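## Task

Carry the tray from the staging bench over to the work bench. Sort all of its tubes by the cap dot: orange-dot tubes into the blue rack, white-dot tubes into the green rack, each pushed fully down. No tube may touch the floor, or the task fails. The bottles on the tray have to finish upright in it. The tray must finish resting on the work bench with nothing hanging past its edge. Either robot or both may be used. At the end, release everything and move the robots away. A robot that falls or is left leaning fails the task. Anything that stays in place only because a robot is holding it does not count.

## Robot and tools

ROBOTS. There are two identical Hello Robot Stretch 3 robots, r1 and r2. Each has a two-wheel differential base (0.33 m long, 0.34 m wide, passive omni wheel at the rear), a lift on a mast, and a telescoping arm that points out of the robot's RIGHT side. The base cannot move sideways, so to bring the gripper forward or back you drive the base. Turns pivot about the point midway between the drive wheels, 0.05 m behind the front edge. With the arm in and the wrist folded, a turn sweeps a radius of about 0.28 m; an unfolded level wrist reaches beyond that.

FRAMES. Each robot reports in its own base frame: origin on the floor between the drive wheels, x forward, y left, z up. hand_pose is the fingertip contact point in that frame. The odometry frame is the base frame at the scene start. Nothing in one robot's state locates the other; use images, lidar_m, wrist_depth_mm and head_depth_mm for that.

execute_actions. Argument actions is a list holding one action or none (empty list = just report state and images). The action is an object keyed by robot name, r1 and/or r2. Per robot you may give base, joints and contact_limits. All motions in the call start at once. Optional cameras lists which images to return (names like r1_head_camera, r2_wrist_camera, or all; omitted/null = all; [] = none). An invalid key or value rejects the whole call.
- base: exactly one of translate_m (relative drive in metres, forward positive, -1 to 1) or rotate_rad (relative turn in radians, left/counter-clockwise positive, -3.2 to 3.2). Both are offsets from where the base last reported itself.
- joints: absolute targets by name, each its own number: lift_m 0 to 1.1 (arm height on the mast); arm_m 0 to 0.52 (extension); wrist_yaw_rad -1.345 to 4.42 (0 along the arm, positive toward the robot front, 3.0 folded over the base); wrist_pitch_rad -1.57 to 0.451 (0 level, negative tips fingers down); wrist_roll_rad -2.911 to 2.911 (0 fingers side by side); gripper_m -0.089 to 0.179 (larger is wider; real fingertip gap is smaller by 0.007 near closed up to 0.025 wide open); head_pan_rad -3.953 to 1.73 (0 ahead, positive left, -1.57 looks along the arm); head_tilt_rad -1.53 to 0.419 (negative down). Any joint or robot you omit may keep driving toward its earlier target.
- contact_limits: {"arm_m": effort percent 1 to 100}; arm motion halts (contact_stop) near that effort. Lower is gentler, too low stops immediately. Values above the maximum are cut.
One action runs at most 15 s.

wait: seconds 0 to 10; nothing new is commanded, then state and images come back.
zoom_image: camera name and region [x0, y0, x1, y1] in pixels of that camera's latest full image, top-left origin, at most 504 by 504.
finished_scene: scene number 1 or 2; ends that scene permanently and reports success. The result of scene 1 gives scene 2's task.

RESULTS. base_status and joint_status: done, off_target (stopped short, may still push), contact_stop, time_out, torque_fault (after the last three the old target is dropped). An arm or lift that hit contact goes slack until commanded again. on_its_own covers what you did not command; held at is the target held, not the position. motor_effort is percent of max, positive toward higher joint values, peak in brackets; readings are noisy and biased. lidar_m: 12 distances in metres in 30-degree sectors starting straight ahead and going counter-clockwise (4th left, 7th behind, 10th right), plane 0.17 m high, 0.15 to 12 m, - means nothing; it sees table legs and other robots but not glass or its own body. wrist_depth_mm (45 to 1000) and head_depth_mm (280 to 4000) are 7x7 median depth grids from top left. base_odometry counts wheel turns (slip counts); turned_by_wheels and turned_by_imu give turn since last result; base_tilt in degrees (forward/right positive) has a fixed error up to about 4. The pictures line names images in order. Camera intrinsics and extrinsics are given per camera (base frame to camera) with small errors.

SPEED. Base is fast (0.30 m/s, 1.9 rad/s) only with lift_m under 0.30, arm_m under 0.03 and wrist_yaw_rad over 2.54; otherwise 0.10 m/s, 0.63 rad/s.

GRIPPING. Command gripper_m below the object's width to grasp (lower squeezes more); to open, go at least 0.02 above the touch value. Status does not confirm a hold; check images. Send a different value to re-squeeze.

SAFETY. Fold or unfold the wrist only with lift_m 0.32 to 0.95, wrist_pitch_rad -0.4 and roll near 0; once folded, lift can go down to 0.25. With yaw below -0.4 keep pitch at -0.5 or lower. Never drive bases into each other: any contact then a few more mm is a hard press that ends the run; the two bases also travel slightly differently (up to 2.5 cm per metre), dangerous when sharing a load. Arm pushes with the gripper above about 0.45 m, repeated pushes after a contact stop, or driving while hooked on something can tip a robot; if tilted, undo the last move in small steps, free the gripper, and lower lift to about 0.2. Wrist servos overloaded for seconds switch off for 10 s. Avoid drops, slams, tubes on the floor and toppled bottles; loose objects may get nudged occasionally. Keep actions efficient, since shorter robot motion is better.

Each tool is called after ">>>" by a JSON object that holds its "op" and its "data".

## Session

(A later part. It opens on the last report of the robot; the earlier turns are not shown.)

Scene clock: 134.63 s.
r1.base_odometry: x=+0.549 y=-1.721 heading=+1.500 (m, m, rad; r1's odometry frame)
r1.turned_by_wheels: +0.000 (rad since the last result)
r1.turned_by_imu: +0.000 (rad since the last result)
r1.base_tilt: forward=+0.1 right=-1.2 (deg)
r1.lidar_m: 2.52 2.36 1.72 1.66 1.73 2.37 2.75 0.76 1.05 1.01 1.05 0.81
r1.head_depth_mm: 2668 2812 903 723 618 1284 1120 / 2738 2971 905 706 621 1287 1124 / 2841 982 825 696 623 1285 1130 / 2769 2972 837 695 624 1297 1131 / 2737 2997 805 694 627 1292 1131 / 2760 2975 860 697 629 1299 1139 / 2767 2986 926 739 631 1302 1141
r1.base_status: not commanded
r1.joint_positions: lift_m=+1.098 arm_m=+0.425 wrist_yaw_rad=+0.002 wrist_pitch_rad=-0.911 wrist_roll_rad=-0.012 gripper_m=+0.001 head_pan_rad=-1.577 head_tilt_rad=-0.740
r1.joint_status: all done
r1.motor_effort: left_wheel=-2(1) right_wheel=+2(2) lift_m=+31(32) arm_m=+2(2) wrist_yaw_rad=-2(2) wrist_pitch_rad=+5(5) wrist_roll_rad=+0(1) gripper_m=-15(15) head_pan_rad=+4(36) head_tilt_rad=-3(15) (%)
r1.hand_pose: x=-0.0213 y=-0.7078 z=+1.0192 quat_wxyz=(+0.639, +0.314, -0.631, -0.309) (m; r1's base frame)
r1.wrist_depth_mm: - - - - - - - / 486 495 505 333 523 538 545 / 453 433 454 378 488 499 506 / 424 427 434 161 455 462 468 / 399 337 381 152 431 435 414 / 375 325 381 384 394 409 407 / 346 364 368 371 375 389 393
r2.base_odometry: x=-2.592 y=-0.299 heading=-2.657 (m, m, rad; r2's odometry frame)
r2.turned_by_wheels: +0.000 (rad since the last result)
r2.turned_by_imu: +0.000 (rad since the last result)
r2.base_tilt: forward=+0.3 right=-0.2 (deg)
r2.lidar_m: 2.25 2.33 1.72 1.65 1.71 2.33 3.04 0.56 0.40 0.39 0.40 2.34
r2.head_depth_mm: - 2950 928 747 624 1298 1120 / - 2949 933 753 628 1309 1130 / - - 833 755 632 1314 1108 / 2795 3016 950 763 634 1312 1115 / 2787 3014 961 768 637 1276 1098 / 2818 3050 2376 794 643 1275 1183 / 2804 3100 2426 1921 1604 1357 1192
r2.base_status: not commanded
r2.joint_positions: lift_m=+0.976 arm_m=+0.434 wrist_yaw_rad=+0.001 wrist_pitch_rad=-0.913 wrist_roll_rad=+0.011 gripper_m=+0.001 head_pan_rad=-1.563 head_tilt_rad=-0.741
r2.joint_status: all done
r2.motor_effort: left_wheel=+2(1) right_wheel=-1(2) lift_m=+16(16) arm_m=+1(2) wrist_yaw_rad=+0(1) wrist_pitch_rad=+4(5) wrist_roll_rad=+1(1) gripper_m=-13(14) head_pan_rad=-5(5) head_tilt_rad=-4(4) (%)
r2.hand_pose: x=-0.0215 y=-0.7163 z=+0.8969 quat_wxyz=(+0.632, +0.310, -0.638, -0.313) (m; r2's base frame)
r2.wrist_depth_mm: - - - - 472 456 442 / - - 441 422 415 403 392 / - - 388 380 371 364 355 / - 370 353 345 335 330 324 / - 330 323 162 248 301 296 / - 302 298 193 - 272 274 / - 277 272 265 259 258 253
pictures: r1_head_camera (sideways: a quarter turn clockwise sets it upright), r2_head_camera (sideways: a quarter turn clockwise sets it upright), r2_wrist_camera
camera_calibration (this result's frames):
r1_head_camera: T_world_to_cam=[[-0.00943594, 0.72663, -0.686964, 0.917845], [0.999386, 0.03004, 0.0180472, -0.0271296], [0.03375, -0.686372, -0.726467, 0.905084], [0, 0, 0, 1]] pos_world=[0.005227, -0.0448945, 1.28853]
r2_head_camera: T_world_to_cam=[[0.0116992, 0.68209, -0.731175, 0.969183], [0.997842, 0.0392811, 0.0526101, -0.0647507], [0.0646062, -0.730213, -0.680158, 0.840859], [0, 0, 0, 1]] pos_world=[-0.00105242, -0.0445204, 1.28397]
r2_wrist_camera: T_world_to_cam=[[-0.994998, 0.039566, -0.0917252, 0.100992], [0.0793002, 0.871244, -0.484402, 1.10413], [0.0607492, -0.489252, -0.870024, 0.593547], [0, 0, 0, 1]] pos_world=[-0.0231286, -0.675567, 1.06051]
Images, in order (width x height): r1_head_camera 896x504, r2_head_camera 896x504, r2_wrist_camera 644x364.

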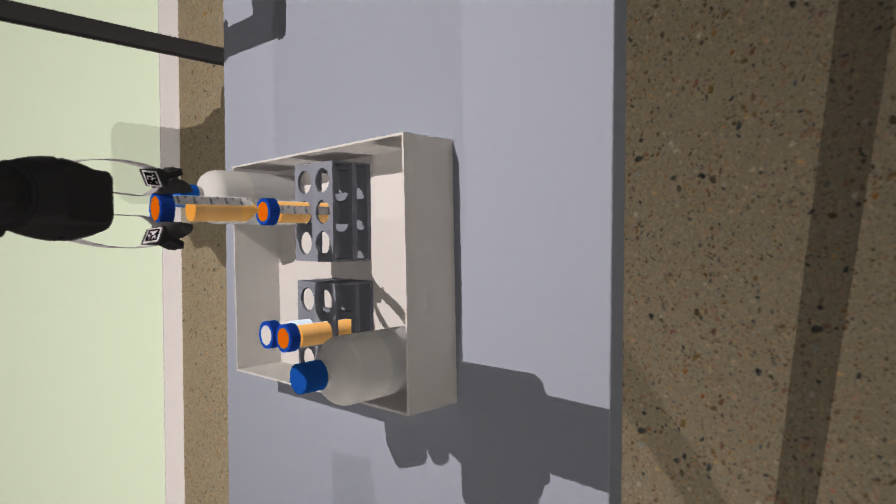

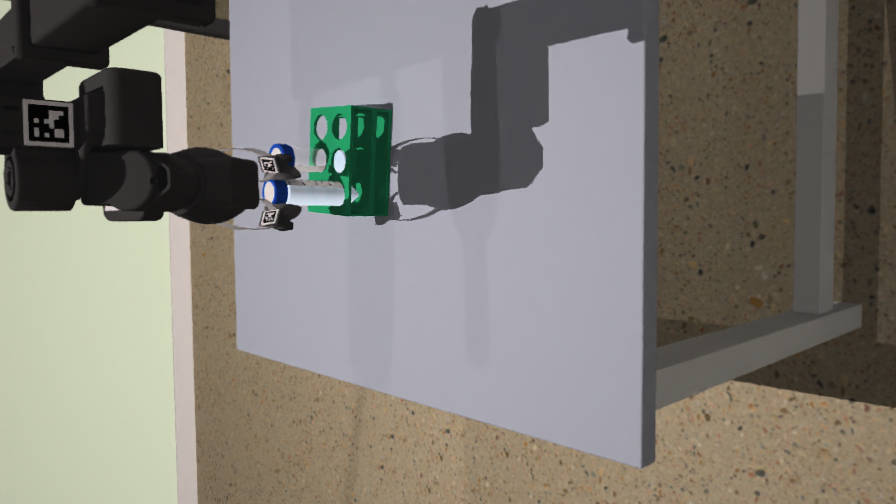

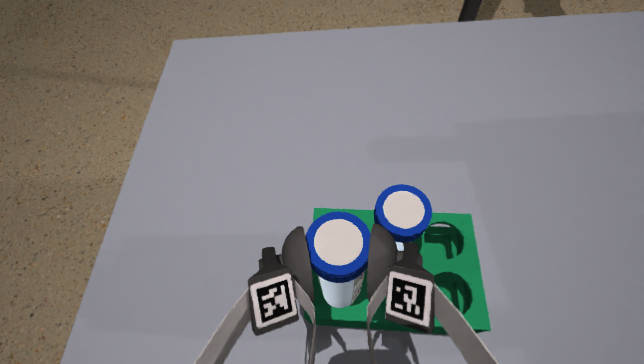

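>>> {"op": "execute_actions", "data": {"actions": [{"r1":{"base":{"translate_m":0.05}},"r2":{"joints":{"lift_m":0.947}}}], "cameras": []}}

>>> {"op": "execute_actions", "data": {"actions": [{"r1":{"base":{"translate_m":0.05}},"r2":{"joints":{"gripper_m":0.06}}}], "cameras": ["r2_wrist_camera"]}}

>>> {"op": "execute_actions", "data": {"actions": [{"r1":{"base":{"translate_m":0.2}},"r2":{"joints":{"lift_m":1.015}}}], "cameras": ["r2_head_camera"]}}

>>> {"op": "execute_actions", "data": {"actions": [{"r1":{"base":{"translate_m":0.31},"joints":{"lift_m":1.045}},"r2":{"base":{"translate_m":-0.33},"joints":{"arm_m":0.415}}}], "cameras": ["r1_head_camera"]}}

Scene clock: 138.03 s.
r1.base_odometry: x=+0.552 y=-1.671 heading=+1.500 (m, m, rad; r1's odometry frame)
r1.turned_by_wheels: +0.000 (rad since the last result)
r1.turned_by_imu: -0.001 (rad since the last result)
r1.base_tilt: forward=+0.0 right=-1.1 (deg)
r1.lidar_m: 2.47 2.36 1.73 1.67 1.73 2.37 2.79 0.80 1.05 1.01 1.05 0.76
r1.head_depth_mm: 2683 2844 899 722 619 1283 1122 / 2735 2962 857 693 620 1285 1126 / 2832 848 831 694 623 1289 1128 / 2740 2969 832 694 624 1291 1130 / 2749 2970 663 693 627 1297 1134 / 2774 2971 920 735 630 1304 1136 / 2796 3023 927 740 632 1304 1134
r1.base_status: done
r1.joint_positions: lift_m=+1.098 arm_m=+0.425 wrist_yaw_rad=+0.002 wrist_pitch_rad=-0.911 wrist_roll_rad=-0.012 gripper_m=+0.001 head_pan_rad=-1.577 head_tilt_rad=-0.740
r1.joint_status: not commanded
r1.motor_effort: left_wheel=-2(2) right_wheel=+2(9) lift_m=+30(31) arm_m=+2(2) wrist_yaw_rad=-2(3) wrist_pitch_rad=+5(5) wrist_roll_rad=+0(0) gripper_m=-15(15) head_pan_rad=+4(4) head_tilt_rad=-2(3) (%)
r1.hand_pose: x=-0.0213 y=-0.7078 z=+1.0192 quat_wxyz=(+0.639, +0.314, -0.631, -0.309) (m; r1's base frame)
r1.wrist_depth_mm: - - - - - - - / 485 490 503 510 523 537 542 / 453 451 454 435 480 496 502 / 425 425 435 161 447 465 470 / 399 381 297 153 423 433 433 / 379 346 378 387 391 410 410 / 359 341 367 371 373 387 390
r2.base_odometry: x=-2.592 y=-0.299 heading=-2.657 (m, m, rad; r2's odometry frame)
r2.turned_by_wheels: +0.000 (rad since the last result)
r2.turned_by_imu: +0.000 (rad since the last result)
r2.base_tilt: forward=+0.2 right=-0.2 (deg)
r2.lidar_m: 2.24 2.33 1.72 1.65 1.71 2.34 3.03 0.56 0.40 0.39 0.40 2.34
r2.head_depth_mm: 2674 2887 926 745 626 1300 1116 / - 2804 936 753 630 1299 1119 / 2698 - 844 755 633 1310 1109 / 2795 3007 950 762 635 1320 1115 / 2829 3040 957 765 641 1275 1102 / 2811 3092 2398 790 644 1279 1178 / 2843 3106 2417 1918 1598 1363 1190
r2.base_status: not commanded
r2.joint_positions: lift_m=+0.948 arm_m=+0.434 wrist_yaw_rad=+0.001 wrist_pitch_rad=-0.906 wrist_roll_rad=+0.011 gripper_m=+0.001 head_pan_rad=-1.563 head_tilt_rad=-0.741
r2.joint_status: all done
r2.motor_effort: left_wheel=+2(2) right_wheel=-2(2) lift_m=+13(15) arm_m=+2(2) wrist_yaw_rad=-1(1) wrist_pitch_rad=+2(5) wrist_roll_rad=+1(1) gripper_m=-14(14) head_pan_rad=-5(5) head_tilt_rad=-4(4) (%)
r2.hand_pose: x=-0.0215 y=-0.7177 z=+0.8699 quat_wxyz=(+0.633, +0.308, -0.639, -0.311) (m; r2's base frame)
r2.wrist_depth_mm: - - 459 444 429 420 412 / - - 401 391 382 371 363 / - 377 359 349 340 333 322 / - 331 323 315 173 302 293 / - 299 295 161 221 269 269 / - 274 270 189 - 246 248 / 264 253 247 241 235 232 231
pictures: none
No camera images: the call's "cameras" was empty. Leave "cameras" out to get every camera's image.

Scene clock: 140.30 s.
r1.base_odometry: x=+0.556 y=-1.621 heading=+1.500 (m, m, rad; r1's odometry frame)
r1.turned_by_wheels: +0.000 (rad since the last result)
r1.turned_by_imu: +0.000 (rad since the last result)
r1.base_tilt: forward=+0.1 right=-1.2 (deg)
r1.lidar_m: 2.42 2.36 1.73 1.67 1.73 2.37 2.85 0.84 1.05 1.01 1.05 0.72
r1.head_depth_mm: 2739 2832 902 703 618 1276 1116 / 2735 2929 825 693 621 1291 1127 / 2852 1972 829 692 622 1285 1127 / 2758 2964 780 690 625 1288 1128 / 2745 2973 886 712 628 1301 1132 / 2772 3026 924 737 629 1298 1129 / 2762 3026 926 741 631 1301 1139
r1.base_status: done
r1.joint_positions: lift_m=+1.098 arm_m=+0.425 wrist_yaw_rad=+0.002 wrist_pitch_rad=-0.911 wrist_roll_rad=-0.012 gripper_m=+0.001 head_pan_rad=-1.577 head_tilt_rad=-0.740
r1.joint_status: not commanded
r1.motor_effort: left_wheel=-2(3) right_wheel=+2(9) lift_m=+31(30) arm_m=+2(2) wrist_yaw_rad=-2(2) wrist_pitch_rad=+5(5) wrist_roll_rad=+0(0) gripper_m=-15(15) head_pan_rad=+4(4) head_tilt_rad=-3(3) (%)
r1.hand_pose: x=-0.0213 y=-0.7078 z=+1.0192 quat_wxyz=(+0.639, +0.314, -0.631, -0.309) (m; r1's base frame)
r1.wrist_depth_mm: - - - - - - - / 492 496 506 515 340 535 546 / 456 463 446 459 375 495 502 / 428 434 432 160 439 460 465 / 404 408 368 153 367 436 441 / 382 386 356 385 390 406 413 / 361 364 368 370 377 385 393
r2.base_odometry: x=-2.592 y=-0.299 heading=-2.657 (m, m, rad; r2's odometry frame)
r2.turned_by_wheels: +0.000 (rad since the last result)
r2.turned_by_imu: +0.000 (rad since the last result)
r2.base_tilt: forward=+0.1 right=-0.1 (deg)
r2.lidar_m: 2.25 2.33 1.72 1.65 1.71 2.34 3.02 0.56 0.40 0.39 0.40 2.34
r2.head_depth_mm: 2646 2901 927 747 625 1293 1115 / - 2795 935 752 628 1303 1126 / 2689 - 843 757 632 1313 1109 / 2802 3004 946 760 634 1319 1114 / 2794 3040 959 768 640 1267 1100 / 2820 3027 2373 792 641 1278 1185 / 2844 3114 2407 1915 1587 1361 1190
r2.base_status: not commanded
r2.joint_positions: lift_m=+0.948 arm_m=+0.434 wrist_yaw_rad=+0.001 wrist_pitch_rad=-0.907 wrist_roll_rad=+0.011 gripper_m=+0.060 head_pan_rad=-1.563 head_tilt_rad=-0.741
r2.joint_status: all done
r2.motor_effort: left_wheel=+1(2) right_wheel=-2(2) lift_m=+15(15) arm_m=+1(1) wrist_yaw_rad=-1(1) wrist_pitch_rad=+3(3) wrist_roll_rad=+1(1) gripper_m=+0(79) head_pan_rad=-5(5) head_tilt_rad=-4(4) (%)
r2.hand_pose: x=-0.0215 y=-0.7175 z=+0.8697 quat_wxyz=(+0.632, +0.309, -0.639, -0.312) (m; r2's base frame)
r2.wrist_depth_mm: - - 459 442 429 417 405 / - - 401 388 379 367 357 / - 371 356 347 339 333 325 / - 329 323 313 172 301 295 / - 298 296 160 220 266 270 / - 274 271 199 208 245 247 / 263 252 244 240 236 232 232
pictures: r2_wrist_camera
camera_calibration (this result's frames):
r2_wrist_camera: T_world_to_cam=[[-0.994998, 0.0390622, -0.0919437, 0.0983726], [0.0793018, 0.868571, -0.489178, 1.09423], [0.0607513, -0.494022, -0.867324, 0.563521], [0, 0, 0, 1]] pos_world=[-0.0231285, -0.675867, 1.03307]
Images, in order (width x height): r2_wrist_camera 644x364.

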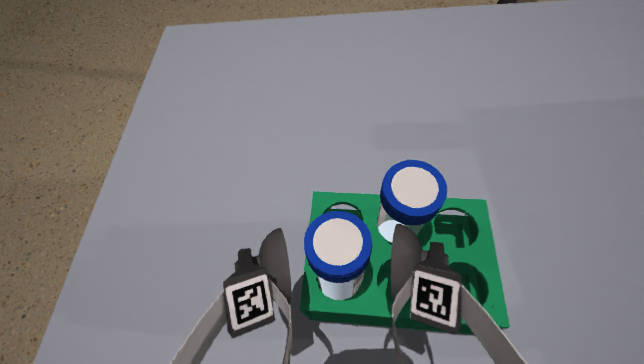

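Scene clock: 143.80 s.
r1.base_odometry: x=+0.570 y=-1.421 heading=+1.500 (m, m, rad; r1's odometry frame)
r1.turned_by_wheels: +0.000 (rad since the last result)
r1.turned_by_imu: +0.000 (rad since the last result)
r1.base_tilt: forward=+0.1 right=-1.2 (deg)
r1.lidar_m: 2.22 2.36 1.73 1.66 1.73 2.36 3.02 1.03 1.05 1.01 1.05 0.56
r1.head_depth_mm: 2728 2950 832 687 618 1287 1122 / 2733 2965 741 685 621 1279 1125 / 2859 2869 886 728 624 1285 1124 / 2739 2957 913 732 625 1288 1131 / 2772 2963 922 735 627 1294 1130 / 2742 2977 833 739 629 1297 1134 / 2756 3003 929 741 631 1304 1135
r1.base_status: done
r1.joint_positions: lift_m=+1.098 arm_m=+0.425 wrist_yaw_rad=+0.002 wrist_pitch_rad=-0.911 wrist_roll_rad=-0.012 gripper_m=+0.001 head_pan_rad=-1.577 head_tilt_rad=-0.740
r1.joint_status: not commanded
r1.motor_effort: left_wheel=-2(2) right_wheel=+2(8) lift_m=+31(30) arm_m=+2(2) wrist_yaw_rad=-2(3) wrist_pitch_rad=+5(5) wrist_roll_rad=+0(0) gripper_m=-15(15) head_pan_rad=+4(4) head_tilt_rad=-3(3) (%)
r1.hand_pose: x=-0.0213 y=-0.7078 z=+1.0192 quat_wxyz=(+0.639, +0.314, -0.631, -0.309) (m; r1's base frame)
r1.wrist_depth_mm: - - - - - - - / 481 489 497 518 521 534 350 / 454 463 475 472 474 453 423 / 426 436 440 161 452 455 427 / 368 402 415 153 356 376 372 / 334 376 387 397 349 398 403 / 361 363 370 371 378 386 386
r2.base_odometry: x=-2.592 y=-0.299 heading=-2.657 (m, m, rad; r2's odometry frame)
r2.turned_by_wheels: +0.000 (rad since the last result)
r2.turned_by_imu: -0.001 (rad since the last result)
r2.base_tilt: forward=+0.3 right=-0.2 (deg)
r2.lidar_m: 2.25 2.33 1.72 1.66 1.72 2.34 3.02 0.56 0.40 0.39 0.40 2.33
r2.head_depth_mm: 2825 3000 927 749 624 1298 1116 / - 2971 936 751 629 1311 1126 / - - 845 758 633 1307 1112 / 2772 3014 950 763 636 1317 1116 / 2846 3032 958 769 640 1274 1105 / 2834 3069 2393 793 644 1281 1189 / 2814 3066 2432 1907 1593 1364 1184
r2.base_status: not commanded
r2.joint_positions: lift_m=+1.014 arm_m=+0.434 wrist_yaw_rad=+0.001 wrist_pitch_rad=-0.908 wrist_roll_rad=+0.011 gripper_m=+0.060 head_pan_rad=-1.563 head_tilt_rad=-0.741
r2.joint_status: all done
r2.motor_effort: left_wheel=+2(2) right_wheel=-2(2) lift_m=+51(57) arm_m=+1(2) wrist_yaw_rad=-1(1) wrist_pitch_rad=+3(3) wrist_roll_rad=+1(1) gripper_m=+1(0) head_pan_rad=-5(5) head_tilt_rad=-3(3) (%)
r2.hand_pose: x=-0.0215 y=-0.7174 z=+0.9362 quat_wxyz=(+0.632, +0.309, -0.638, -0.312) (m; r2's base frame)
r2.wrist_depth_mm: - - - - - - - / - - 500 485 470 462 446 / - - 442 435 427 411 402 / - - 400 397 385 375 364 / - 383 365 355 284 340 336 / - 345 340 253 299 318 311 / - 314 304 299 292 293 290
pictures: r2_head_camera (sideways: a quarter turn clockwise sets it upright)
camera_calibration (this result's frames):
r2_head_camera: T_world_to_cam=[[0.0116987, 0.68215, -0.731119, 0.96911], [0.997842, 0.0392769, 0.0526127, -0.064754], [0.0646059, -0.730157, -0.680218, 0.840937], [0, 0, 0, 1]] pos_world=[-0.00105243, -0.044519, 1.28396]
Images, in order (width x height): r2_head_camera 896x504.

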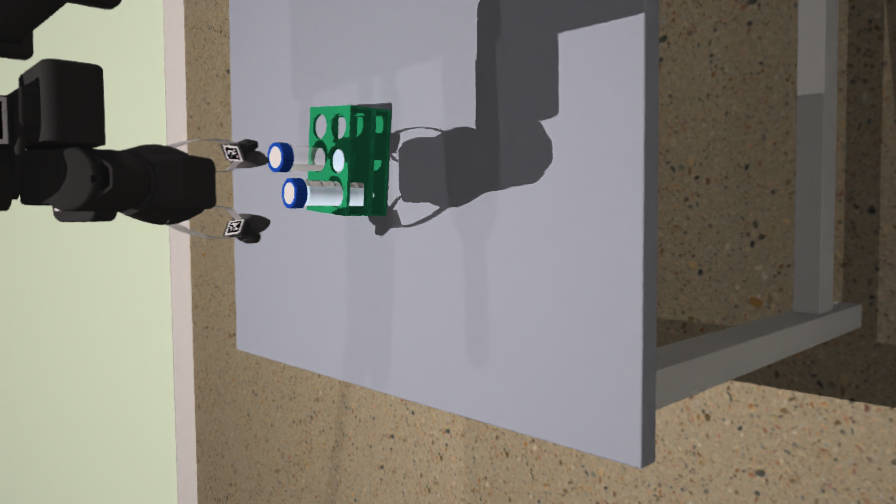

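Scene clock: 148.03 s.
r1.base_odometry: x=+0.592 y=-1.112 heading=+1.500 (m, m, rad; r1's odometry frame)
r1.turned_by_wheels: +0.000 (rad since the last result)
r1.turned_by_imu: +0.000 (rad since the last result)
r1.base_tilt: forward=+0.1 right=-1.1 (deg)
r1.lidar_m: 1.92 2.36 1.73 1.66 1.73 2.37 3.35 1.32 1.05 1.01 0.38 2.14
r1.head_depth_mm: 2747 2933 900 725 618 1278 1125 / 2821 2958 903 726 621 1288 1123 / - 2881 822 729 623 1289 1128 / 2756 2963 916 731 624 1291 1128 / 2769 2999 917 736 628 986 1126 / 2736 3004 2296 1774 645 1296 1136 / 2777 3007 2300 1826 1524 1299 1139
r1.base_status: done
r1.joint_positions: lift_m=+1.045 arm_m=+0.425 wrist_yaw_rad=+0.002 wrist_pitch_rad=-0.911 wrist_roll_rad=-0.012 gripper_m=+0.001 head_pan_rad=-1.577 head_tilt_rad=-0.740
r1.joint_status: all done
r1.motor_effort: left_wheel=-3(3) right_wheel=+2(9) lift_m=+17(26) arm_m=+2(2) wrist_yaw_rad=-2(2) wrist_pitch_rad=+5(5) wrist_roll_rad=+0(0) gripper_m=-15(15) head_pan_rad=+4(4) head_tilt_rad=-3(3) (%)
r1.hand_pose: x=-0.0213 y=-0.7078 z=+0.9668 quat_wxyz=(+0.639, +0.314, -0.631, -0.309) (m; r1's base frame)
r1.wrist_depth_mm: - - 476 486 494 504 516 / - - 441 450 457 465 469 / - 415 410 419 424 433 412 / - 387 385 161 400 399 400 / - 360 366 152 371 380 382 / - 338 336 340 346 358 363 / 954 319 324 327 331 340 342
r2.base_odometry: x=-2.300 y=-0.145 heading=-2.657 (m, m, rad; r2's odometry frame)
r2.turned_by_wheels: +0.000 (rad since the last result)
r2.turned_by_imu: +0.002 (rad since the last result)
r2.base_tilt: forward=+0.2 right=-0.3 (deg)
r2.lidar_m: 2.58 2.35 1.72 1.65 1.71 2.33 2.71 0.56 0.40 0.39 0.40 0.55
r2.head_depth_mm: 2822 2991 819 689 622 1292 1119 / - 2983 825 682 627 1303 1118 / - 2832 910 757 634 1310 1110 / 2800 2973 950 763 635 1316 1114 / 2800 3053 963 765 639 1328 1143 / 2805 3061 878 775 642 1335 1141 / 2832 3073 911 777 647 1339 1147
r2.base_status: done
r2.joint_positions: lift_m=+1.014 arm_m=+0.415 wrist_yaw_rad=+0.001 wrist_pitch_rad=-0.908 wrist_roll_rad=+0.011 gripper_m=+0.060 head_pan_rad=-1.563 head_tilt_rad=-0.741
r2.joint_status: all done
r2.motor_effort: left_wheel=+2(2) right_wheel=+0(6) lift_m=+51(51) arm_m=-3(3) wrist_yaw_rad=-1(1) wrist_pitch_rad=+3(3) wrist_roll_rad=+1(1) gripper_m=+1(1) head_pan_rad=-5(5) head_tilt_rad=-3(4) (%)
r2.hand_pose: x=-0.0215 y=-0.6989 z=+0.9362 quat_wxyz=(+0.632, +0.309, -0.638, -0.312) (m; r2's base frame)
r2.wrist_depth_mm: - - - - - - 975 / 534 512 498 484 474 461 445 / 463 457 450 433 392 395 320 / 418 408 399 391 379 371 352 / 318 363 369 356 350 308 286 / 294 327 338 328 324 231 258 / 317 314 304 303 291 283 280
pictures: r1_head_camera (sideways: a quarter turn clockwise sets it upright)
camera_calibration (this result's frames):
r1_head_camera: T_world_to_cam=[[-0.00949912, 0.726637, -0.686956, 0.917835], [0.999383, 0.0301267, 0.0180476, -0.0271301], [0.0338098, -0.686361, -0.726475, 0.905094], [0, 0, 0, 1]] pos_world=[0.00523091, -0.0448944, 1.28853]
Images, in order (width x height): r1_head_camera 896x504.

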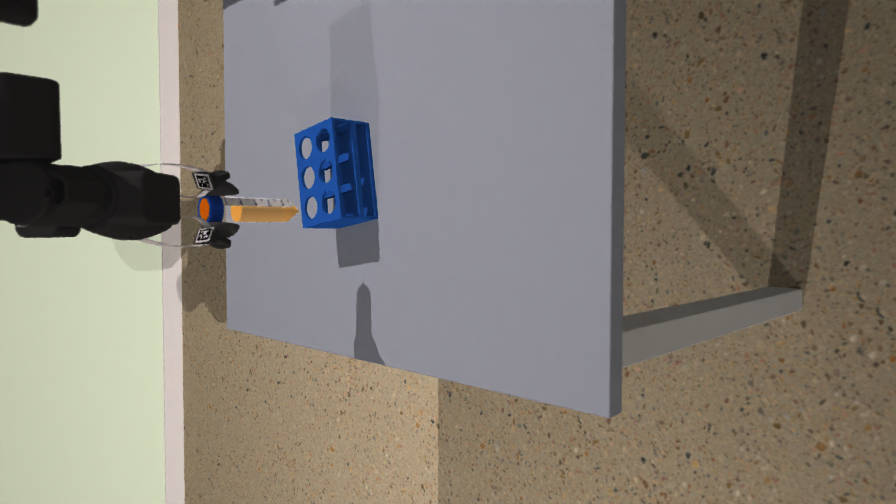

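>>> {"op": "execute_actions", "data": {"actions": [{"r1":{"base":{"translate_m":-0.013},"joints":{"lift_m":1.005}},"r2":{"base":{"translate_m":-0.292}}}], "cameras": ["r1_head_camera","r2_wrist_camera"]}}

>>> {"op": "zoom_image", "data": {"camera": "r1_head_camera", "region": [200,110,400,260]}}

Scene clock: 152.50 s.
r1.base_odometry: x=+0.591 y=-1.125 heading=+1.500 (m, m, rad; r1's odometry frame)
r1.turned_by_wheels: +0.000 (rad since the last result)
r1.turned_by_imu: -0.001 (rad since the last result)
r1.base_tilt: forward=+0.0 right=-1.2 (deg)
r1.lidar_m: 1.93 2.36 1.73 1.66 1.73 2.37 3.33 1.31 1.05 1.01 0.39 2.15
r1.head_depth_mm: - 2198 898 723 619 1280 1122 / 2678 2967 902 727 621 1286 1127 / - 2869 819 728 623 1286 1130 / 2761 2942 883 731 625 1292 1130 / 2762 2984 919 735 626 955 1133 / 2751 2971 2276 1678 629 1297 1134 / 2763 3000 2317 1836 1519 1302 1143
r1.base_status: done
r1.joint_positions: lift_m=+1.005 arm_m=+0.425 wrist_yaw_rad=+0.002 wrist_pitch_rad=-0.911 wrist_roll_rad=-0.012 gripper_m=+0.001 head_pan_rad=-1.577 head_tilt_rad=-0.740
r1.joint_status: all done
r1.motor_effort: left_wheel=-2(6) right_wheel=+2(5) lift_m=+18(15) arm_m=+2(2) wrist_yaw_rad=-3(2) wrist_pitch_rad=+5(5) wrist_roll_rad=+0(0) gripper_m=-15(15) head_pan_rad=+4(4) head_tilt_rad=-3(3) (%)
r1.hand_pose: x=-0.0213 y=-0.7077 z=+0.9268 quat_wxyz=(+0.639, +0.314, -0.631, -0.309) (m; r1's base frame)
r1.wrist_depth_mm: - 430 423 432 439 448 457 / - 390 392 404 407 417 405 / - 363 366 370 378 385 380 / - 337 344 161 353 360 365 / - 320 323 153 328 338 344 / 956 301 299 301 311 318 322 / 907 286 287 292 295 301 304
r2.base_odometry: x=-2.042 y=-0.009 heading=-2.657 (m, m, rad; r2's odometry frame)
r2.turned_by_wheels: +0.000 (rad since the last result)
r2.turned_by_imu: +0.001 (rad since the last result)
r2.base_tilt: forward=+0.1 right=-0.2 (deg)
r2.lidar_m: 2.86 2.34 1.71 1.65 1.71 2.34 2.42 0.56 0.41 0.39 0.41 0.55
r2.head_depth_mm: 2740 2922 929 747 625 1297 1119 / - 2966 931 731 629 1309 1110 / - 848 800 713 631 1313 1113 / 2766 3005 915 715 635 1321 1133 / 2789 3026 818 705 640 1315 1140 / 2845 3072 934 699 641 1335 1144 / 2845 3075 968 775 646 1339 1144
r2.base_status: done
r2.joint_positions: lift_m=+1.014 arm_m=+0.415 wrist_yaw_rad=+0.001 wrist_pitch_rad=-0.908 wrist_roll_rad=+0.011 gripper_m=+0.060 head_pan_rad=-1.563 head_tilt_rad=-0.741
r2.joint_status: not commanded
r2.motor_effort: left_wheel=+1(3) right_wheel=-1(6) lift_m=+52(52) arm_m=-3(3) wrist_yaw_rad=-2(2) wrist_pitch_rad=+3(3) wrist_roll_rad=+1(1) gripper_m=+0(1) head_pan_rad=-5(5) head_tilt_rad=-3(3) (%)
r2.hand_pose: x=-0.0215 y=-0.6989 z=+0.9362 quat_wxyz=(+0.632, +0.309, -0.638, -0.312) (m; r2's base frame)
r2.wrist_depth_mm: - - - - - - - / 535 514 499 472 465 460 449 / 464 441 395 306 409 414 401 / 418 387 398 377 374 377 365 / 381 326 353 285 344 343 339 / 345 230 280 232 308 316 311 / 273 299 300 298 290 293 289
pictures: r1_head_camera (sideways: a quarter turn clockwise sets it upright), r2_wrist_camera
camera_calibration (this result's frames):
r1_head_camera: T_world_to_cam=[[-0.00951564, 0.726641, -0.686951, 0.917829], [0.999382, 0.0301494, 0.0180479, -0.0271304], [0.0338255, -0.686356, -0.726479, 0.9051], [0, 0, 0, 1]] pos_world=[0.00523193, -0.0448943, 1.28853]
r2_wrist_camera: T_world_to_cam=[[-0.994998, 0.0391489, -0.0919066, 0.103782], [0.0793022, 0.869028, -0.488366, 1.11011], [0.0607505, -0.493211, -0.867786, 0.631386], [0, 0, 0, 1]] pos_world=[-0.0231286, -0.657377, 1.09959]
Images, in order (width x height): r1_head_camera 896x504, r2_wrist_camera 644x364.

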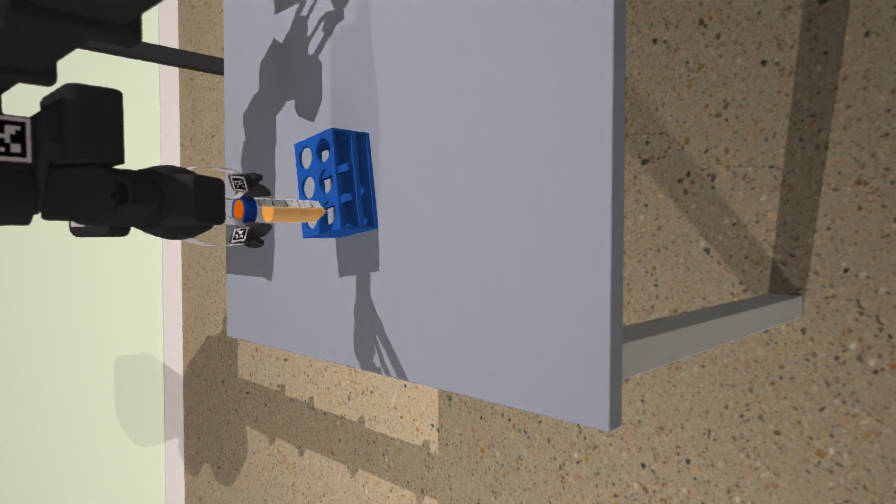

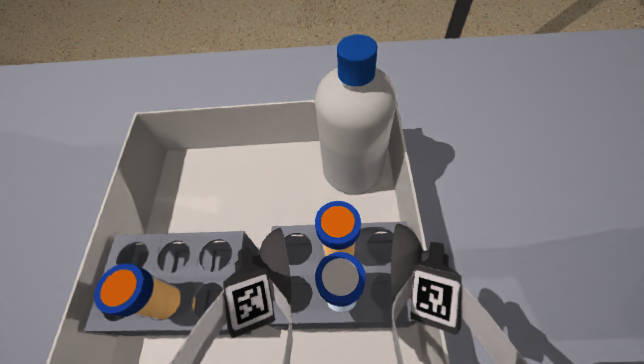

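Region (200, 110, 400, 260) of r1_head_camera's 896x504 image, scaled by 2.520, with more detail than that image has; it fills the top 378 rows of this view, and the rest is white.

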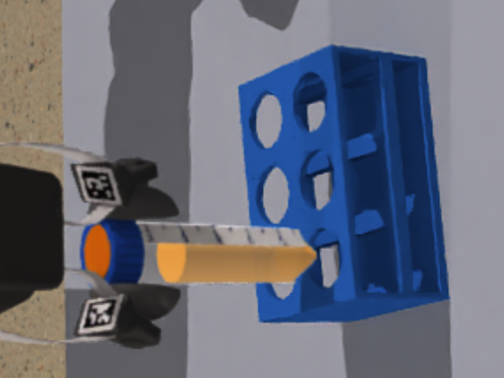

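>>> {"op": "execute_actions", "data": {"actions": [{"r1":{"joints":{"lift_m":0.975,"arm_m":0.422}},"r2":{"joints":{"lift_m":0.953}}}], "cameras": ["r1_head_camera","r2_wrist_camera"]}}

Scene clock: 154.43 s.
r1.base_odometry: x=+0.591 y=-1.125 heading=+1.500 (m, m, rad; r1's odometry frame)
r1.turned_by_wheels: +0.000 (rad since the last result)
r1.turned_by_imu: +0.000 (rad since the last result)
r1.base_tilt: forward=+0.0 right=-1.1 (deg)
r1.lidar_m: 1.93 2.36 1.73 1.66 1.73 2.37 3.33 1.31 1.05 1.01 0.38 2.14
r1.head_depth_mm: - 1314 899 722 617 1287 1120 / - 2859 908 726 621 1288 1124 / - 2813 819 730 622 1286 1124 / 2759 2963 881 733 624 1295 1131 / 2756 2994 918 734 628 957 1135 / 2760 3014 2295 1683 629 1296 1132 / 2773 3001 2288 1831 1524 1297 1140
r1.base_status: not commanded
r1.joint_positions: lift_m=+0.975 arm_m=+0.422 wrist_yaw_rad=+0.002 wrist_pitch_rad=-0.912 wrist_roll_rad=-0.012 gripper_m=+0.001 head_pan_rad=-1.577 head_tilt_rad=-0.740
r1.joint_status: all done
r1.motor_effort: left_wheel=-2(3) right_wheel=+2(2) lift_m=+17(19) arm_m=-2(2) wrist_yaw_rad=-3(3) wrist_pitch_rad=+6(6) wrist_roll_rad=+0(0) gripper_m=-15(15) head_pan_rad=+4(4) head_tilt_rad=-3(3) (%)
r1.hand_pose: x=-0.0213 y=-0.7049 z=+0.8966 quat_wxyz=(+0.639, +0.314, -0.630, -0.309) (m; r1's base frame)
r1.wrist_depth_mm: - 380 381 392 402 407 414 / - 350 354 364 372 377 376 / - 328 334 340 345 348 355 / - 304 311 255 291 327 333 / - 288 291 152 277 308 310 / 275 271 273 274 283 289 292 / 258 257 262 264 267 275 277
r2.base_odometry: x=-2.042 y=-0.009 heading=-2.657 (m, m, rad; r2's odometry frame)
r2.turned_by_wheels: +0.000 (rad since the last result)
r2.turned_by_imu: +0.000 (rad since the last result)
r2.base_tilt: forward=+0.2 right=-0.3 (deg)
r2.lidar_m: 2.87 2.34 1.71 1.65 1.71 2.35 2.42 0.56 0.41 0.39 0.41 0.55
r2.head_depth_mm: - 2799 927 747 624 1296 1125 / - 2819 933 731 629 1298 1105 / 2685 - 799 714 631 1310 1107 / 2787 3037 913 717 635 1313 1136 / 2824 3016 818 706 639 1321 1133 / 2840 3100 934 700 642 1336 1140 / 2807 3084 975 779 646 1336 1147
r2.base_status: not commanded
r2.joint_positions: lift_m=+0.954 arm_m=+0.415 wrist_yaw_rad=+0.001 wrist_pitch_rad=-0.908 wrist_roll_rad=+0.011 gripper_m=+0.060 head_pan_rad=-1.563 head_tilt_rad=-0.741
r2.joint_status: all done
r2.motor_effort: left_wheel=+1(1) right_wheel=-1(1) lift_m=+16(50) arm_m=-3(3) wrist_yaw_rad=-2(1) wrist_pitch_rad=+3(3) wrist_roll_rad=+1(2) gripper_m=+0(0) head_pan_rad=-4(5) head_tilt_rad=-3(3) (%)
r2.hand_pose: x=-0.0215 y=-0.6989 z=+0.8755 quat_wxyz=(+0.632, +0.309, -0.638, -0.312) (m; r2's base frame)
r2.wrist_depth_mm: - 482 467 225 421 424 413 / 436 333 335 243 366 374 368 / 378 352 362 307 326 339 330 / 283 327 326 181 306 309 299 / 236 244 242 164 238 281 275 / 162 214 226 201 206 260 253 / 236 249 247 242 238 238 236
pictures: r1_head_camera (sideways: a quarter turn clockwise sets it upright), r2_wrist_camera
camera_calibration (this result's frames):
r1_head_camera: T_world_to_cam=[[-0.00951545, 0.726658, -0.686933, 0.917806], [0.999382, 0.0301488, 0.0180488, -0.0271316], [0.0338255, -0.686337, -0.726496, 0.905122], [0, 0, 0, 1]] pos_world=[0.00523193, -0.044894, 1.28853]
r2_wrist_camera: T_world_to_cam=[[-0.994998, 0.039162, -0.0919005, 0.0982108], [0.0793017, 0.8691, -0.488238, 1.0804], [0.0607504, -0.493084, -0.867858, 0.578929], [0, 0, 0, 1]] pos_world=[-0.0231285, -0.657365, 1.03895]
Images, in order (width x height): r1_head_camera 896x504, r2_wrist_camera 644x364.

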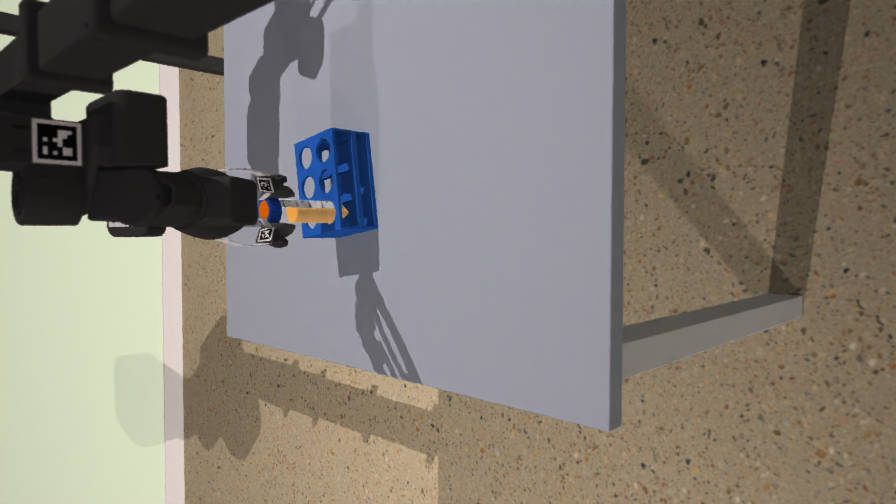

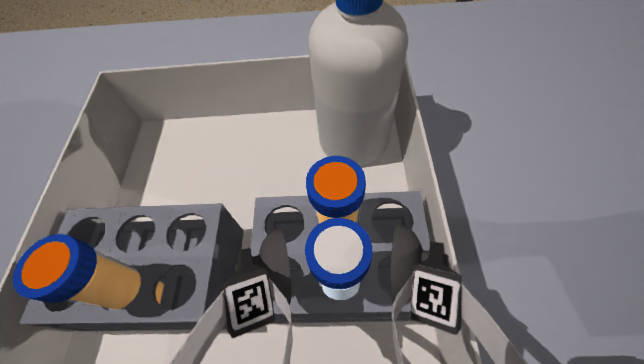

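>>> {"op": "execute_actions", "data": {"actions": [{"r1":{"joints":{"lift_m":0.947}},"r2":{"joints":{"gripper_m":0}}}], "cameras": []}}

>>> {"op": "execute_actions", "data": {"actions": [{"r1":{"joints":{"gripper_m":0.06}},"r2":{"joints":{"lift_m":1.098}}}], "cameras": ["r1_wrist_camera","r2_wrist_camera"]}}

>>> {"op": "execute_actions", "data": {"actions": [{"r1":{"joints":{"lift_m":1.015}},"r2":{"base":{"translate_m":0.1}}}], "cameras": []}}

>>> {"op": "execute_actions", "data": {"actions": [{"r1":{"base":{"translate_m":-0.435}},"r2":{"base":{"translate_m":0.442},"joints":{"arm_m":0.43}}}], "cameras": []}}

>>> {"op": "execute_actions", "data": {"actions": [{"r1":{"joints":{"lift_m":0.99}},"r2":{"joints":{"lift_m":1.005}}}], "cameras": ["r1_wrist_camera","r2_head_camera"]}}

>>> {"op": "zoom_image", "data": {"camera": "r2_head_camera", "region": [210,140,410,290]}}

Scene clock: 156.90 s.
r1.base_odometry: x=+0.591 y=-1.125 heading=+1.500 (m, m, rad; r1's odometry frame)
r1.turned_by_wheels: +0.000 (rad since the last result)
r1.turned_by_imu: +0.000 (rad since the last result)
r1.base_tilt: forward=+0.1 right=-1.3 (deg)
r1.lidar_m: 1.94 2.36 1.73 1.66 1.73 2.37 3.32 1.31 1.05 1.01 0.38 2.15
r1.head_depth_mm: 2571 - 871 724 618 1277 1124 / 2639 1096 904 726 620 1287 1124 / 2636 - 824 728 623 1293 1126 / 2752 2974 886 732 626 1293 1130 / 2767 2955 916 736 628 983 1127 / 2763 2951 2273 1684 630 1302 1135 / 2749 2997 2302 1830 1526 1304 1140
r1.base_status: not commanded
r1.joint_positions: lift_m=+0.949 arm_m=+0.422 wrist_yaw_rad=+0.002 wrist_pitch_rad=-0.881 wrist_roll_rad=-0.012 gripper_m=+0.001 head_pan_rad=-1.577 head_tilt_rad=-0.741
r1.joint_status: lift_m contact_stop (moved -0.026 of -0.028)
r1.on_its_own: lift_m is slack since a contact_stop, until your next command for it
r1.motor_effort: left_wheel=-1(2) right_wheel=+1(2) lift_m=+23(25) arm_m=-1(2) wrist_yaw_rad=-3(2) wrist_pitch_rad=-9(13) wrist_roll_rad=+0(0) gripper_m=-15(15) head_pan_rad=+4(4) head_tilt_rad=-2(3) (%)
r1.hand_pose: x=-0.0213 y=-0.7115 z=+0.8748 quat_wxyz=(+0.644, +0.304, -0.635, -0.299) (m; r1's base frame)
r1.wrist_depth_mm: - 365 371 378 386 393 398 / - 335 340 344 354 357 362 / - 311 314 320 326 330 337 / - 288 291 234 244 306 311 / 273 269 274 150 239 285 289 / 253 253 252 251 261 268 271 / 238 238 242 244 246 252 257
r2.base_odometry: x=-2.042 y=-0.009 heading=-2.657 (m, m, rad; r2's odometry frame)
r2.turned_by_wheels: +0.000 (rad since the last result)
r2.turned_by_imu: +0.000 (rad since the last result)
r2.base_tilt: forward=+0.2 right=-0.2 (deg)
r2.lidar_m: 2.87 2.34 1.71 1.65 1.71 2.34 2.41 0.56 0.41 0.39 0.41 0.55
r2.head_depth_mm: - 2792 928 747 627 1302 1120 / - 2789 934 728 628 1307 1108 / 2705 - 799 714 633 1308 1113 / 2794 2985 913 714 636 1324 1129 / 2801 3030 818 704 639 1325 1141 / 2839 3078 934 699 640 1328 1139 / 2854 3104 976 776 647 1338 1146
r2.base_status: not commanded
r2.joint_positions: lift_m=+0.954 arm_m=+0.415 wrist_yaw_rad=+0.001 wrist_pitch_rad=-0.910 wrist_roll_rad=+0.011 gripper_m=+0.001 head_pan_rad=-1.563 head_tilt_rad=-0.741
r2.joint_status: all done
r2.motor_effort: left_wheel=+1(1) right_wheel=-1(1) lift_m=+16(16) arm_m=-3(3) wrist_yaw_rad=-2(1) wrist_pitch_rad=+3(4) wrist_roll_rad=+1(1) gripper_m=-15(88) head_pan_rad=-5(5) head_tilt_rad=-3(5) (%)
r2.hand_pose: x=-0.0215 y=-0.6985 z=+0.8753 quat_wxyz=(+0.632, +0.309, -0.638, -0.312) (m; r2's base frame)
r2.wrist_depth_mm: - 474 461 222 416 422 409 / 433 333 335 243 363 375 366 / 377 351 359 306 320 336 331 / 283 326 324 181 301 306 300 / 234 243 250 163 237 280 274 / 163 212 229 177 - 259 254 / 237 251 245 243 239 240 235
pictures: none
No camera images: the call's "cameras" was empty. Leave "cameras" out to get every camera's image.

not run: a stop came earlier in this reply.

not run: a stop came earlier in this reply.

not run: a stop came earlier in this reply.

not run: a stop came earlier in this reply.

This scene's latest camera images include none from r2_head_camera. They are from: r1_head_camera, r2_wrist_camera. Call execute_actions without "cameras", or with r2_head_camera in "cameras", to get its image.

>>> {"op": "execute_actions", "data": {"actions": [{"r1":{"joints":{"gripper_m":0.06,"lift_m":0.955}},"r2":{"joints":{"lift_m":1.098}}}], "cameras": ["r1_head_camera","r1_wrist_camera"]}}

>>> {"op": "execute_actions", "data": {"actions": [{"r1":{"joints":{"lift_m":1.015}},"r2":{"base":{"translate_m":0.542},"joints":{"arm_m":0.43}}}], "cameras": ["r1_head_camera","r2_head_camera"]}}

Scene clock: 162.43 s.
r1.base_odometry: x=+0.591 y=-1.125 heading=+1.500 (m, m, rad; r1's odometry frame)
r1.turned_by_wheels: +0.000 (rad since the last result)
r1.turned_by_imu: -0.001 (rad since the last result)
r1.base_tilt: forward=+0.1 right=-1.2 (deg)
r1.lidar_m: 1.93 2.36 1.73 1.67 1.72 2.37 3.32 1.31 1.05 1.01 0.38 2.15
r1.head_depth_mm: 2553 - 867 724 618 1289 1120 / - 2839 903 725 621 1286 1123 / - - 822 728 622 1290 1131 / 2743 2989 880 732 625 1296 1131 / 2755 3006 920 736 627 961 1133 / 2751 3009 2293 1687 629 1303 1135 / 2763 3016 2303 1826 1520 1303 1135
r1.base_status: not commanded
r1.joint_positions: lift_m=+0.955 arm_m=+0.422 wrist_yaw_rad=+0.002 wrist_pitch_rad=-0.909 wrist_roll_rad=-0.012 gripper_m=+0.060 head_pan_rad=-1.577 head_tilt_rad=-0.741
r1.joint_status: all done
r1.motor_effort: left_wheel=-2(1) right_wheel=+1(1) lift_m=+30(30) arm_m=-1(1) wrist_yaw_rad=-3(2) wrist_pitch_rad=+4(9) wrist_roll_rad=+0(0) gripper_m=+0(83) head_pan_rad=+4(4) head_tilt_rad=-2(3) (%)
r1.hand_pose: x=-0.0213 y=-0.7056 z=+0.8765 quat_wxyz=(+0.640, +0.313, -0.631, -0.308) (m; r1's base frame)
r1.wrist_depth_mm: - 352 361 364 374 382 391 / - 328 333 339 345 350 355 / - 304 308 317 321 327 333 / - 286 289 235 264 306 310 / 272 268 270 159 225 286 290 / 253 254 254 254 262 270 274 / 239 240 243 247 251 255 257
r2.base_odometry: x=-2.042 y=-0.009 heading=-2.657 (m, m, rad; r2's odometry frame)
r2.turned_by_wheels: +0.000 (rad since the last result)
r2.turned_by_imu: -0.001 (rad since the last result)
r2.base_tilt: forward=+0.2 right=-0.3 (deg)
r2.lidar_m: 2.87 2.35 1.71 1.65 1.72 2.34 2.41 0.56 0.41 0.39 0.41 0.55
r2.head_depth_mm: 2729 2905 929 747 624 1304 1116 / 2783 2985 934 730 628 1309 1106 / - 907 806 713 634 1305 1108 / 2804 3031 914 714 635 1317 1134 / 2799 3033 816 704 638 1328 1139 / 2815 3058 932 701 642 1336 1140 / 2851 3107 977 776 646 1330 1147
r2.base_status: not commanded
r2.joint_positions: lift_m=+1.097 arm_m=+0.415 wrist_yaw_rad=+0.001 wrist_pitch_rad=-0.911 wrist_roll_rad=+0.011 gripper_m=+0.001 head_pan_rad=-1.563 head_tilt_rad=-0.741
r2.joint_status: all done
r2.motor_effort: left_wheel=+1(1) right_wheel=-1(1) lift_m=+52(53) arm_m=-3(3) wrist_yaw_rad=+0(1) wrist_pitch_rad=+4(4) wrist_roll_rad=+2(1) gripper_m=-14(14) head_pan_rad=-5(5) head_tilt_rad=-4(4) (%)
r2.hand_pose: x=-0.0215 y=-0.6983 z=+1.0186 quat_wxyz=(+0.632, +0.310, -0.638, -0.313) (m; r2's base frame)
r2.wrist_depth_mm: - - - - - - - / - - - - 582 575 559 / 585 562 554 520 523 515 506 / 526 507 480 465 466 468 457 / 474 451 453 163 439 426 416 / 432 398 366 175 - 394 379 / 398 368 374 367 362 367 358
pictures: r1_head_camera (sideways: a quarter turn clockwise sets it upright), r1_wrist_camera
camera_calibration (this result's frames):
r1_head_camera: T_world_to_cam=[[-0.00951526, 0.726922, -0.686654, 0.917441], [0.999382, 0.0301439, 0.0180628, -0.0271498], [0.0338286, -0.686058, -0.72676, 0.905465], [0, 0, 0, 1]] pos_world=[0.00523205, -0.0448888, 1.28851]
r1_wrist_camera: T_world_to_cam=[[-0.996892, 0.0537036, 0.0576357, -0.0445142], [0.0277786, 0.924265, -0.380739, 1.0036], [-0.0737177, -0.377955, -0.922885, 0.709326], [0, 0, 0, 1]] pos_world=[-0.0199645, -0.657107, 1.0393]
Images, in order (width x height): r1_head_camera 896x504, r1_wrist_camera 644x364.

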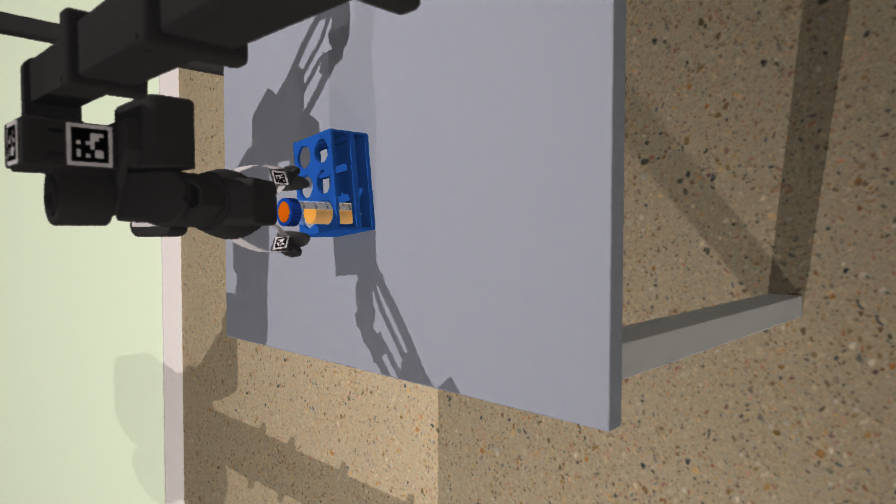

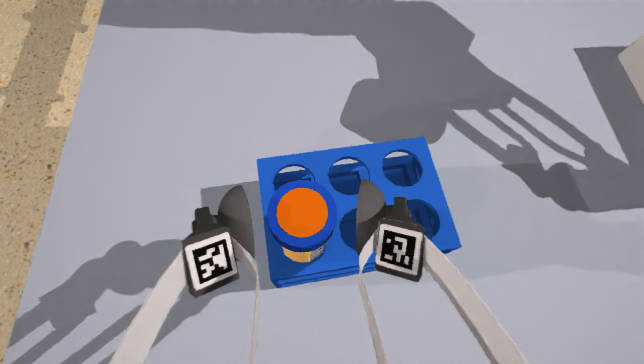

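Scene clock: 169.10 s.
r1.base_odometry: x=+0.591 y=-1.125 heading=+1.500 (m, m, rad; r1's odometry frame)
r1.turned_by_wheels: +0.000 (rad since the last result)
r1.turned_by_imu: -0.001 (rad since the last result)
r1.base_tilt: forward=+0.1 right=-1.2 (deg)
r1.lidar_m: 1.93 2.36 1.73 1.67 1.73 2.37 3.31 1.31 1.05 1.01 0.39 2.15
r1.head_depth_mm: 2770 2933 897 722 618 1287 1118 / 2822 2943 902 725 621 1282 1126 / - 2854 835 730 622 1286 1126 / 2749 2999 882 730 626 1289 1127 / 2778 2983 918 734 626 960 1132 / 2736 2985 2290 1678 629 1296 1134 / 2758 3017 2301 1834 1525 1295 1136
r1.base_status: not commanded
r1.joint_positions: lift_m=+1.015 arm_m=+0.422 wrist_yaw_rad=+0.002 wrist_pitch_rad=-0.909 wrist_roll_rad=-0.012 gripper_m=+0.060 head_pan_rad=-1.577 head_tilt_rad=-0.741
r1.joint_status: all done
r1.motor_effort: left_wheel=-1(2) right_wheel=+1(1) lift_m=+30(32) arm_m=+0(1) wrist_yaw_rad=-2(3) wrist_pitch_rad=+4(4) wrist_roll_rad=+0(0) gripper_m=+0(0) head_pan_rad=+3(4) head_tilt_rad=-2(3) (%)
r1.hand_pose: x=-0.0213 y=-0.7056 z=+0.9365 quat_wxyz=(+0.640, +0.313, -0.631, -0.308) (m; r1's base frame)
r1.wrist_depth_mm: - 447 436 449 454 464 476 / - 404 406 412 420 428 415 / - 373 381 383 394 396 391 / - 349 356 357 364 371 372 / - 328 336 218 345 348 354 / - 308 311 309 318 330 333 / 954 293 297 300 304 310 314
r2.base_odometry: x=-2.522 y=-0.262 heading=-2.657 (m, m, rad; r2's odometry frame)
r2.turned_by_wheels: +0.000 (rad since the last result)
r2.turned_by_imu: -0.005 (rad since the last result)
r2.base_tilt: forward=+0.2 right=-0.2 (deg)
r2.lidar_m: 2.33 2.36 1.72 1.66 1.71 2.33 2.95 0.56 0.41 0.39 0.40 2.42
r2.head_depth_mm: 2782 2952 928 746 624 1302 1118 / 2782 2991 931 751 630 1310 1126 / - 2788 910 755 633 1306 1111 / 2814 3062 851 761 634 1315 1114 / 2822 3018 959 768 638 1329 1131 / 2826 3057 969 773 643 869 1124 / 2849 3094 2406 800 646 1289 1184
r2.base_status: done
r2.joint_positions: lift_m=+1.097 arm_m=+0.430 wrist_yaw_rad=+0.001 wrist_pitch_rad=-0.911 wrist_roll_rad=+0.011 gripper_m=+0.001 head_pan_rad=-1.563 head_tilt_rad=-0.741
r2.joint_status: all done
r2.motor_effort: left_wheel=+1(5) right_wheel=-1(3) lift_m=+51(52) arm_m=+2(0) wrist_yaw_rad=-1(1) wrist_pitch_rad=+4(4) wrist_roll_rad=+1(1) gripper_m=-13(14) head_pan_rad=-5(5) head_tilt_rad=-4(3) (%)
r2.hand_pose: x=-0.0215 y=-0.7127 z=+1.0185 quat_wxyz=(+0.632, +0.310, -0.638, -0.313) (m; r2's base frame)
r2.wrist_depth_mm: - - - - - - - / - - - - - - 557 / - - 552 537 523 512 495 / - 532 501 489 476 462 433 / - 475 455 162 442 427 402 / - 427 421 175 - 396 373 / - 390 381 368 368 366 356
pictures: r1_head_camera (sideways: a quarter turn clockwise sets it upright), r2_head_camera (sideways: a quarter turn clockwise sets it upright)
camera_calibration (this result's frames):
r1_head_camera: T_world_to_cam=[[-0.00951544, 0.726923, -0.686654, 0.917441], [0.999382, 0.0301441, 0.0180628, -0.0271498], [0.0338288, -0.686058, -0.72676, 0.905465], [0, 0, 0, 1]] pos_world=[0.00523207, -0.0448888, 1.28851]
r2_head_camera: T_world_to_cam=[[0.0116985, 0.68215, -0.731119, 0.96911], [0.997842, 0.0392772, 0.0526127, -0.064754], [0.064606, -0.730157, -0.680218, 0.840937], [0, 0, 0, 1]] pos_world=[-0.00105242, -0.044519, 1.28396]
Images, in order (width x height): r1_head_camera 896x504, r2_head_camera 896x504.

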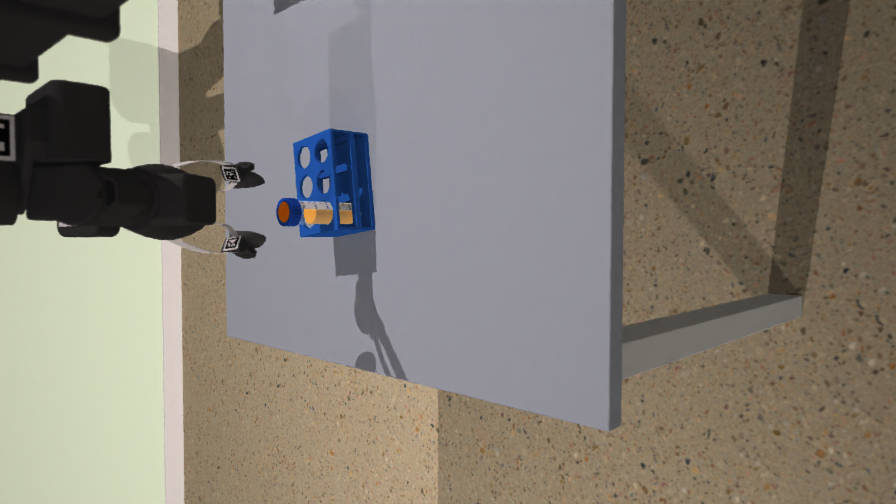

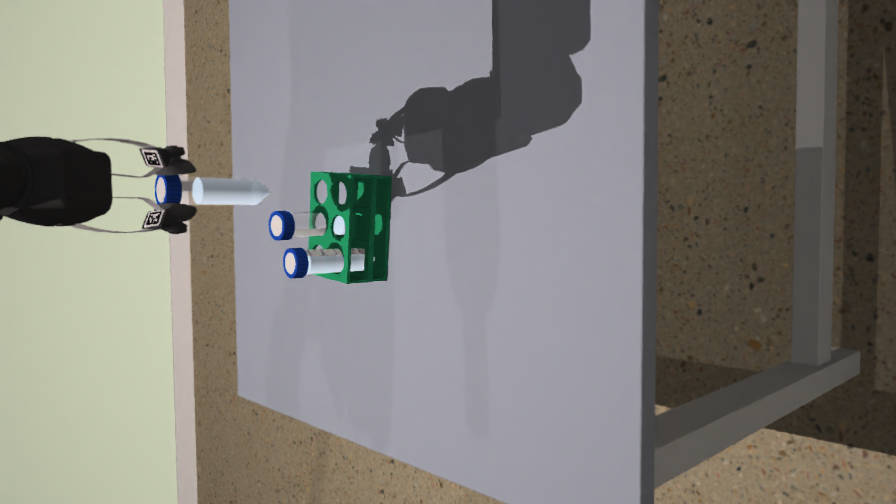

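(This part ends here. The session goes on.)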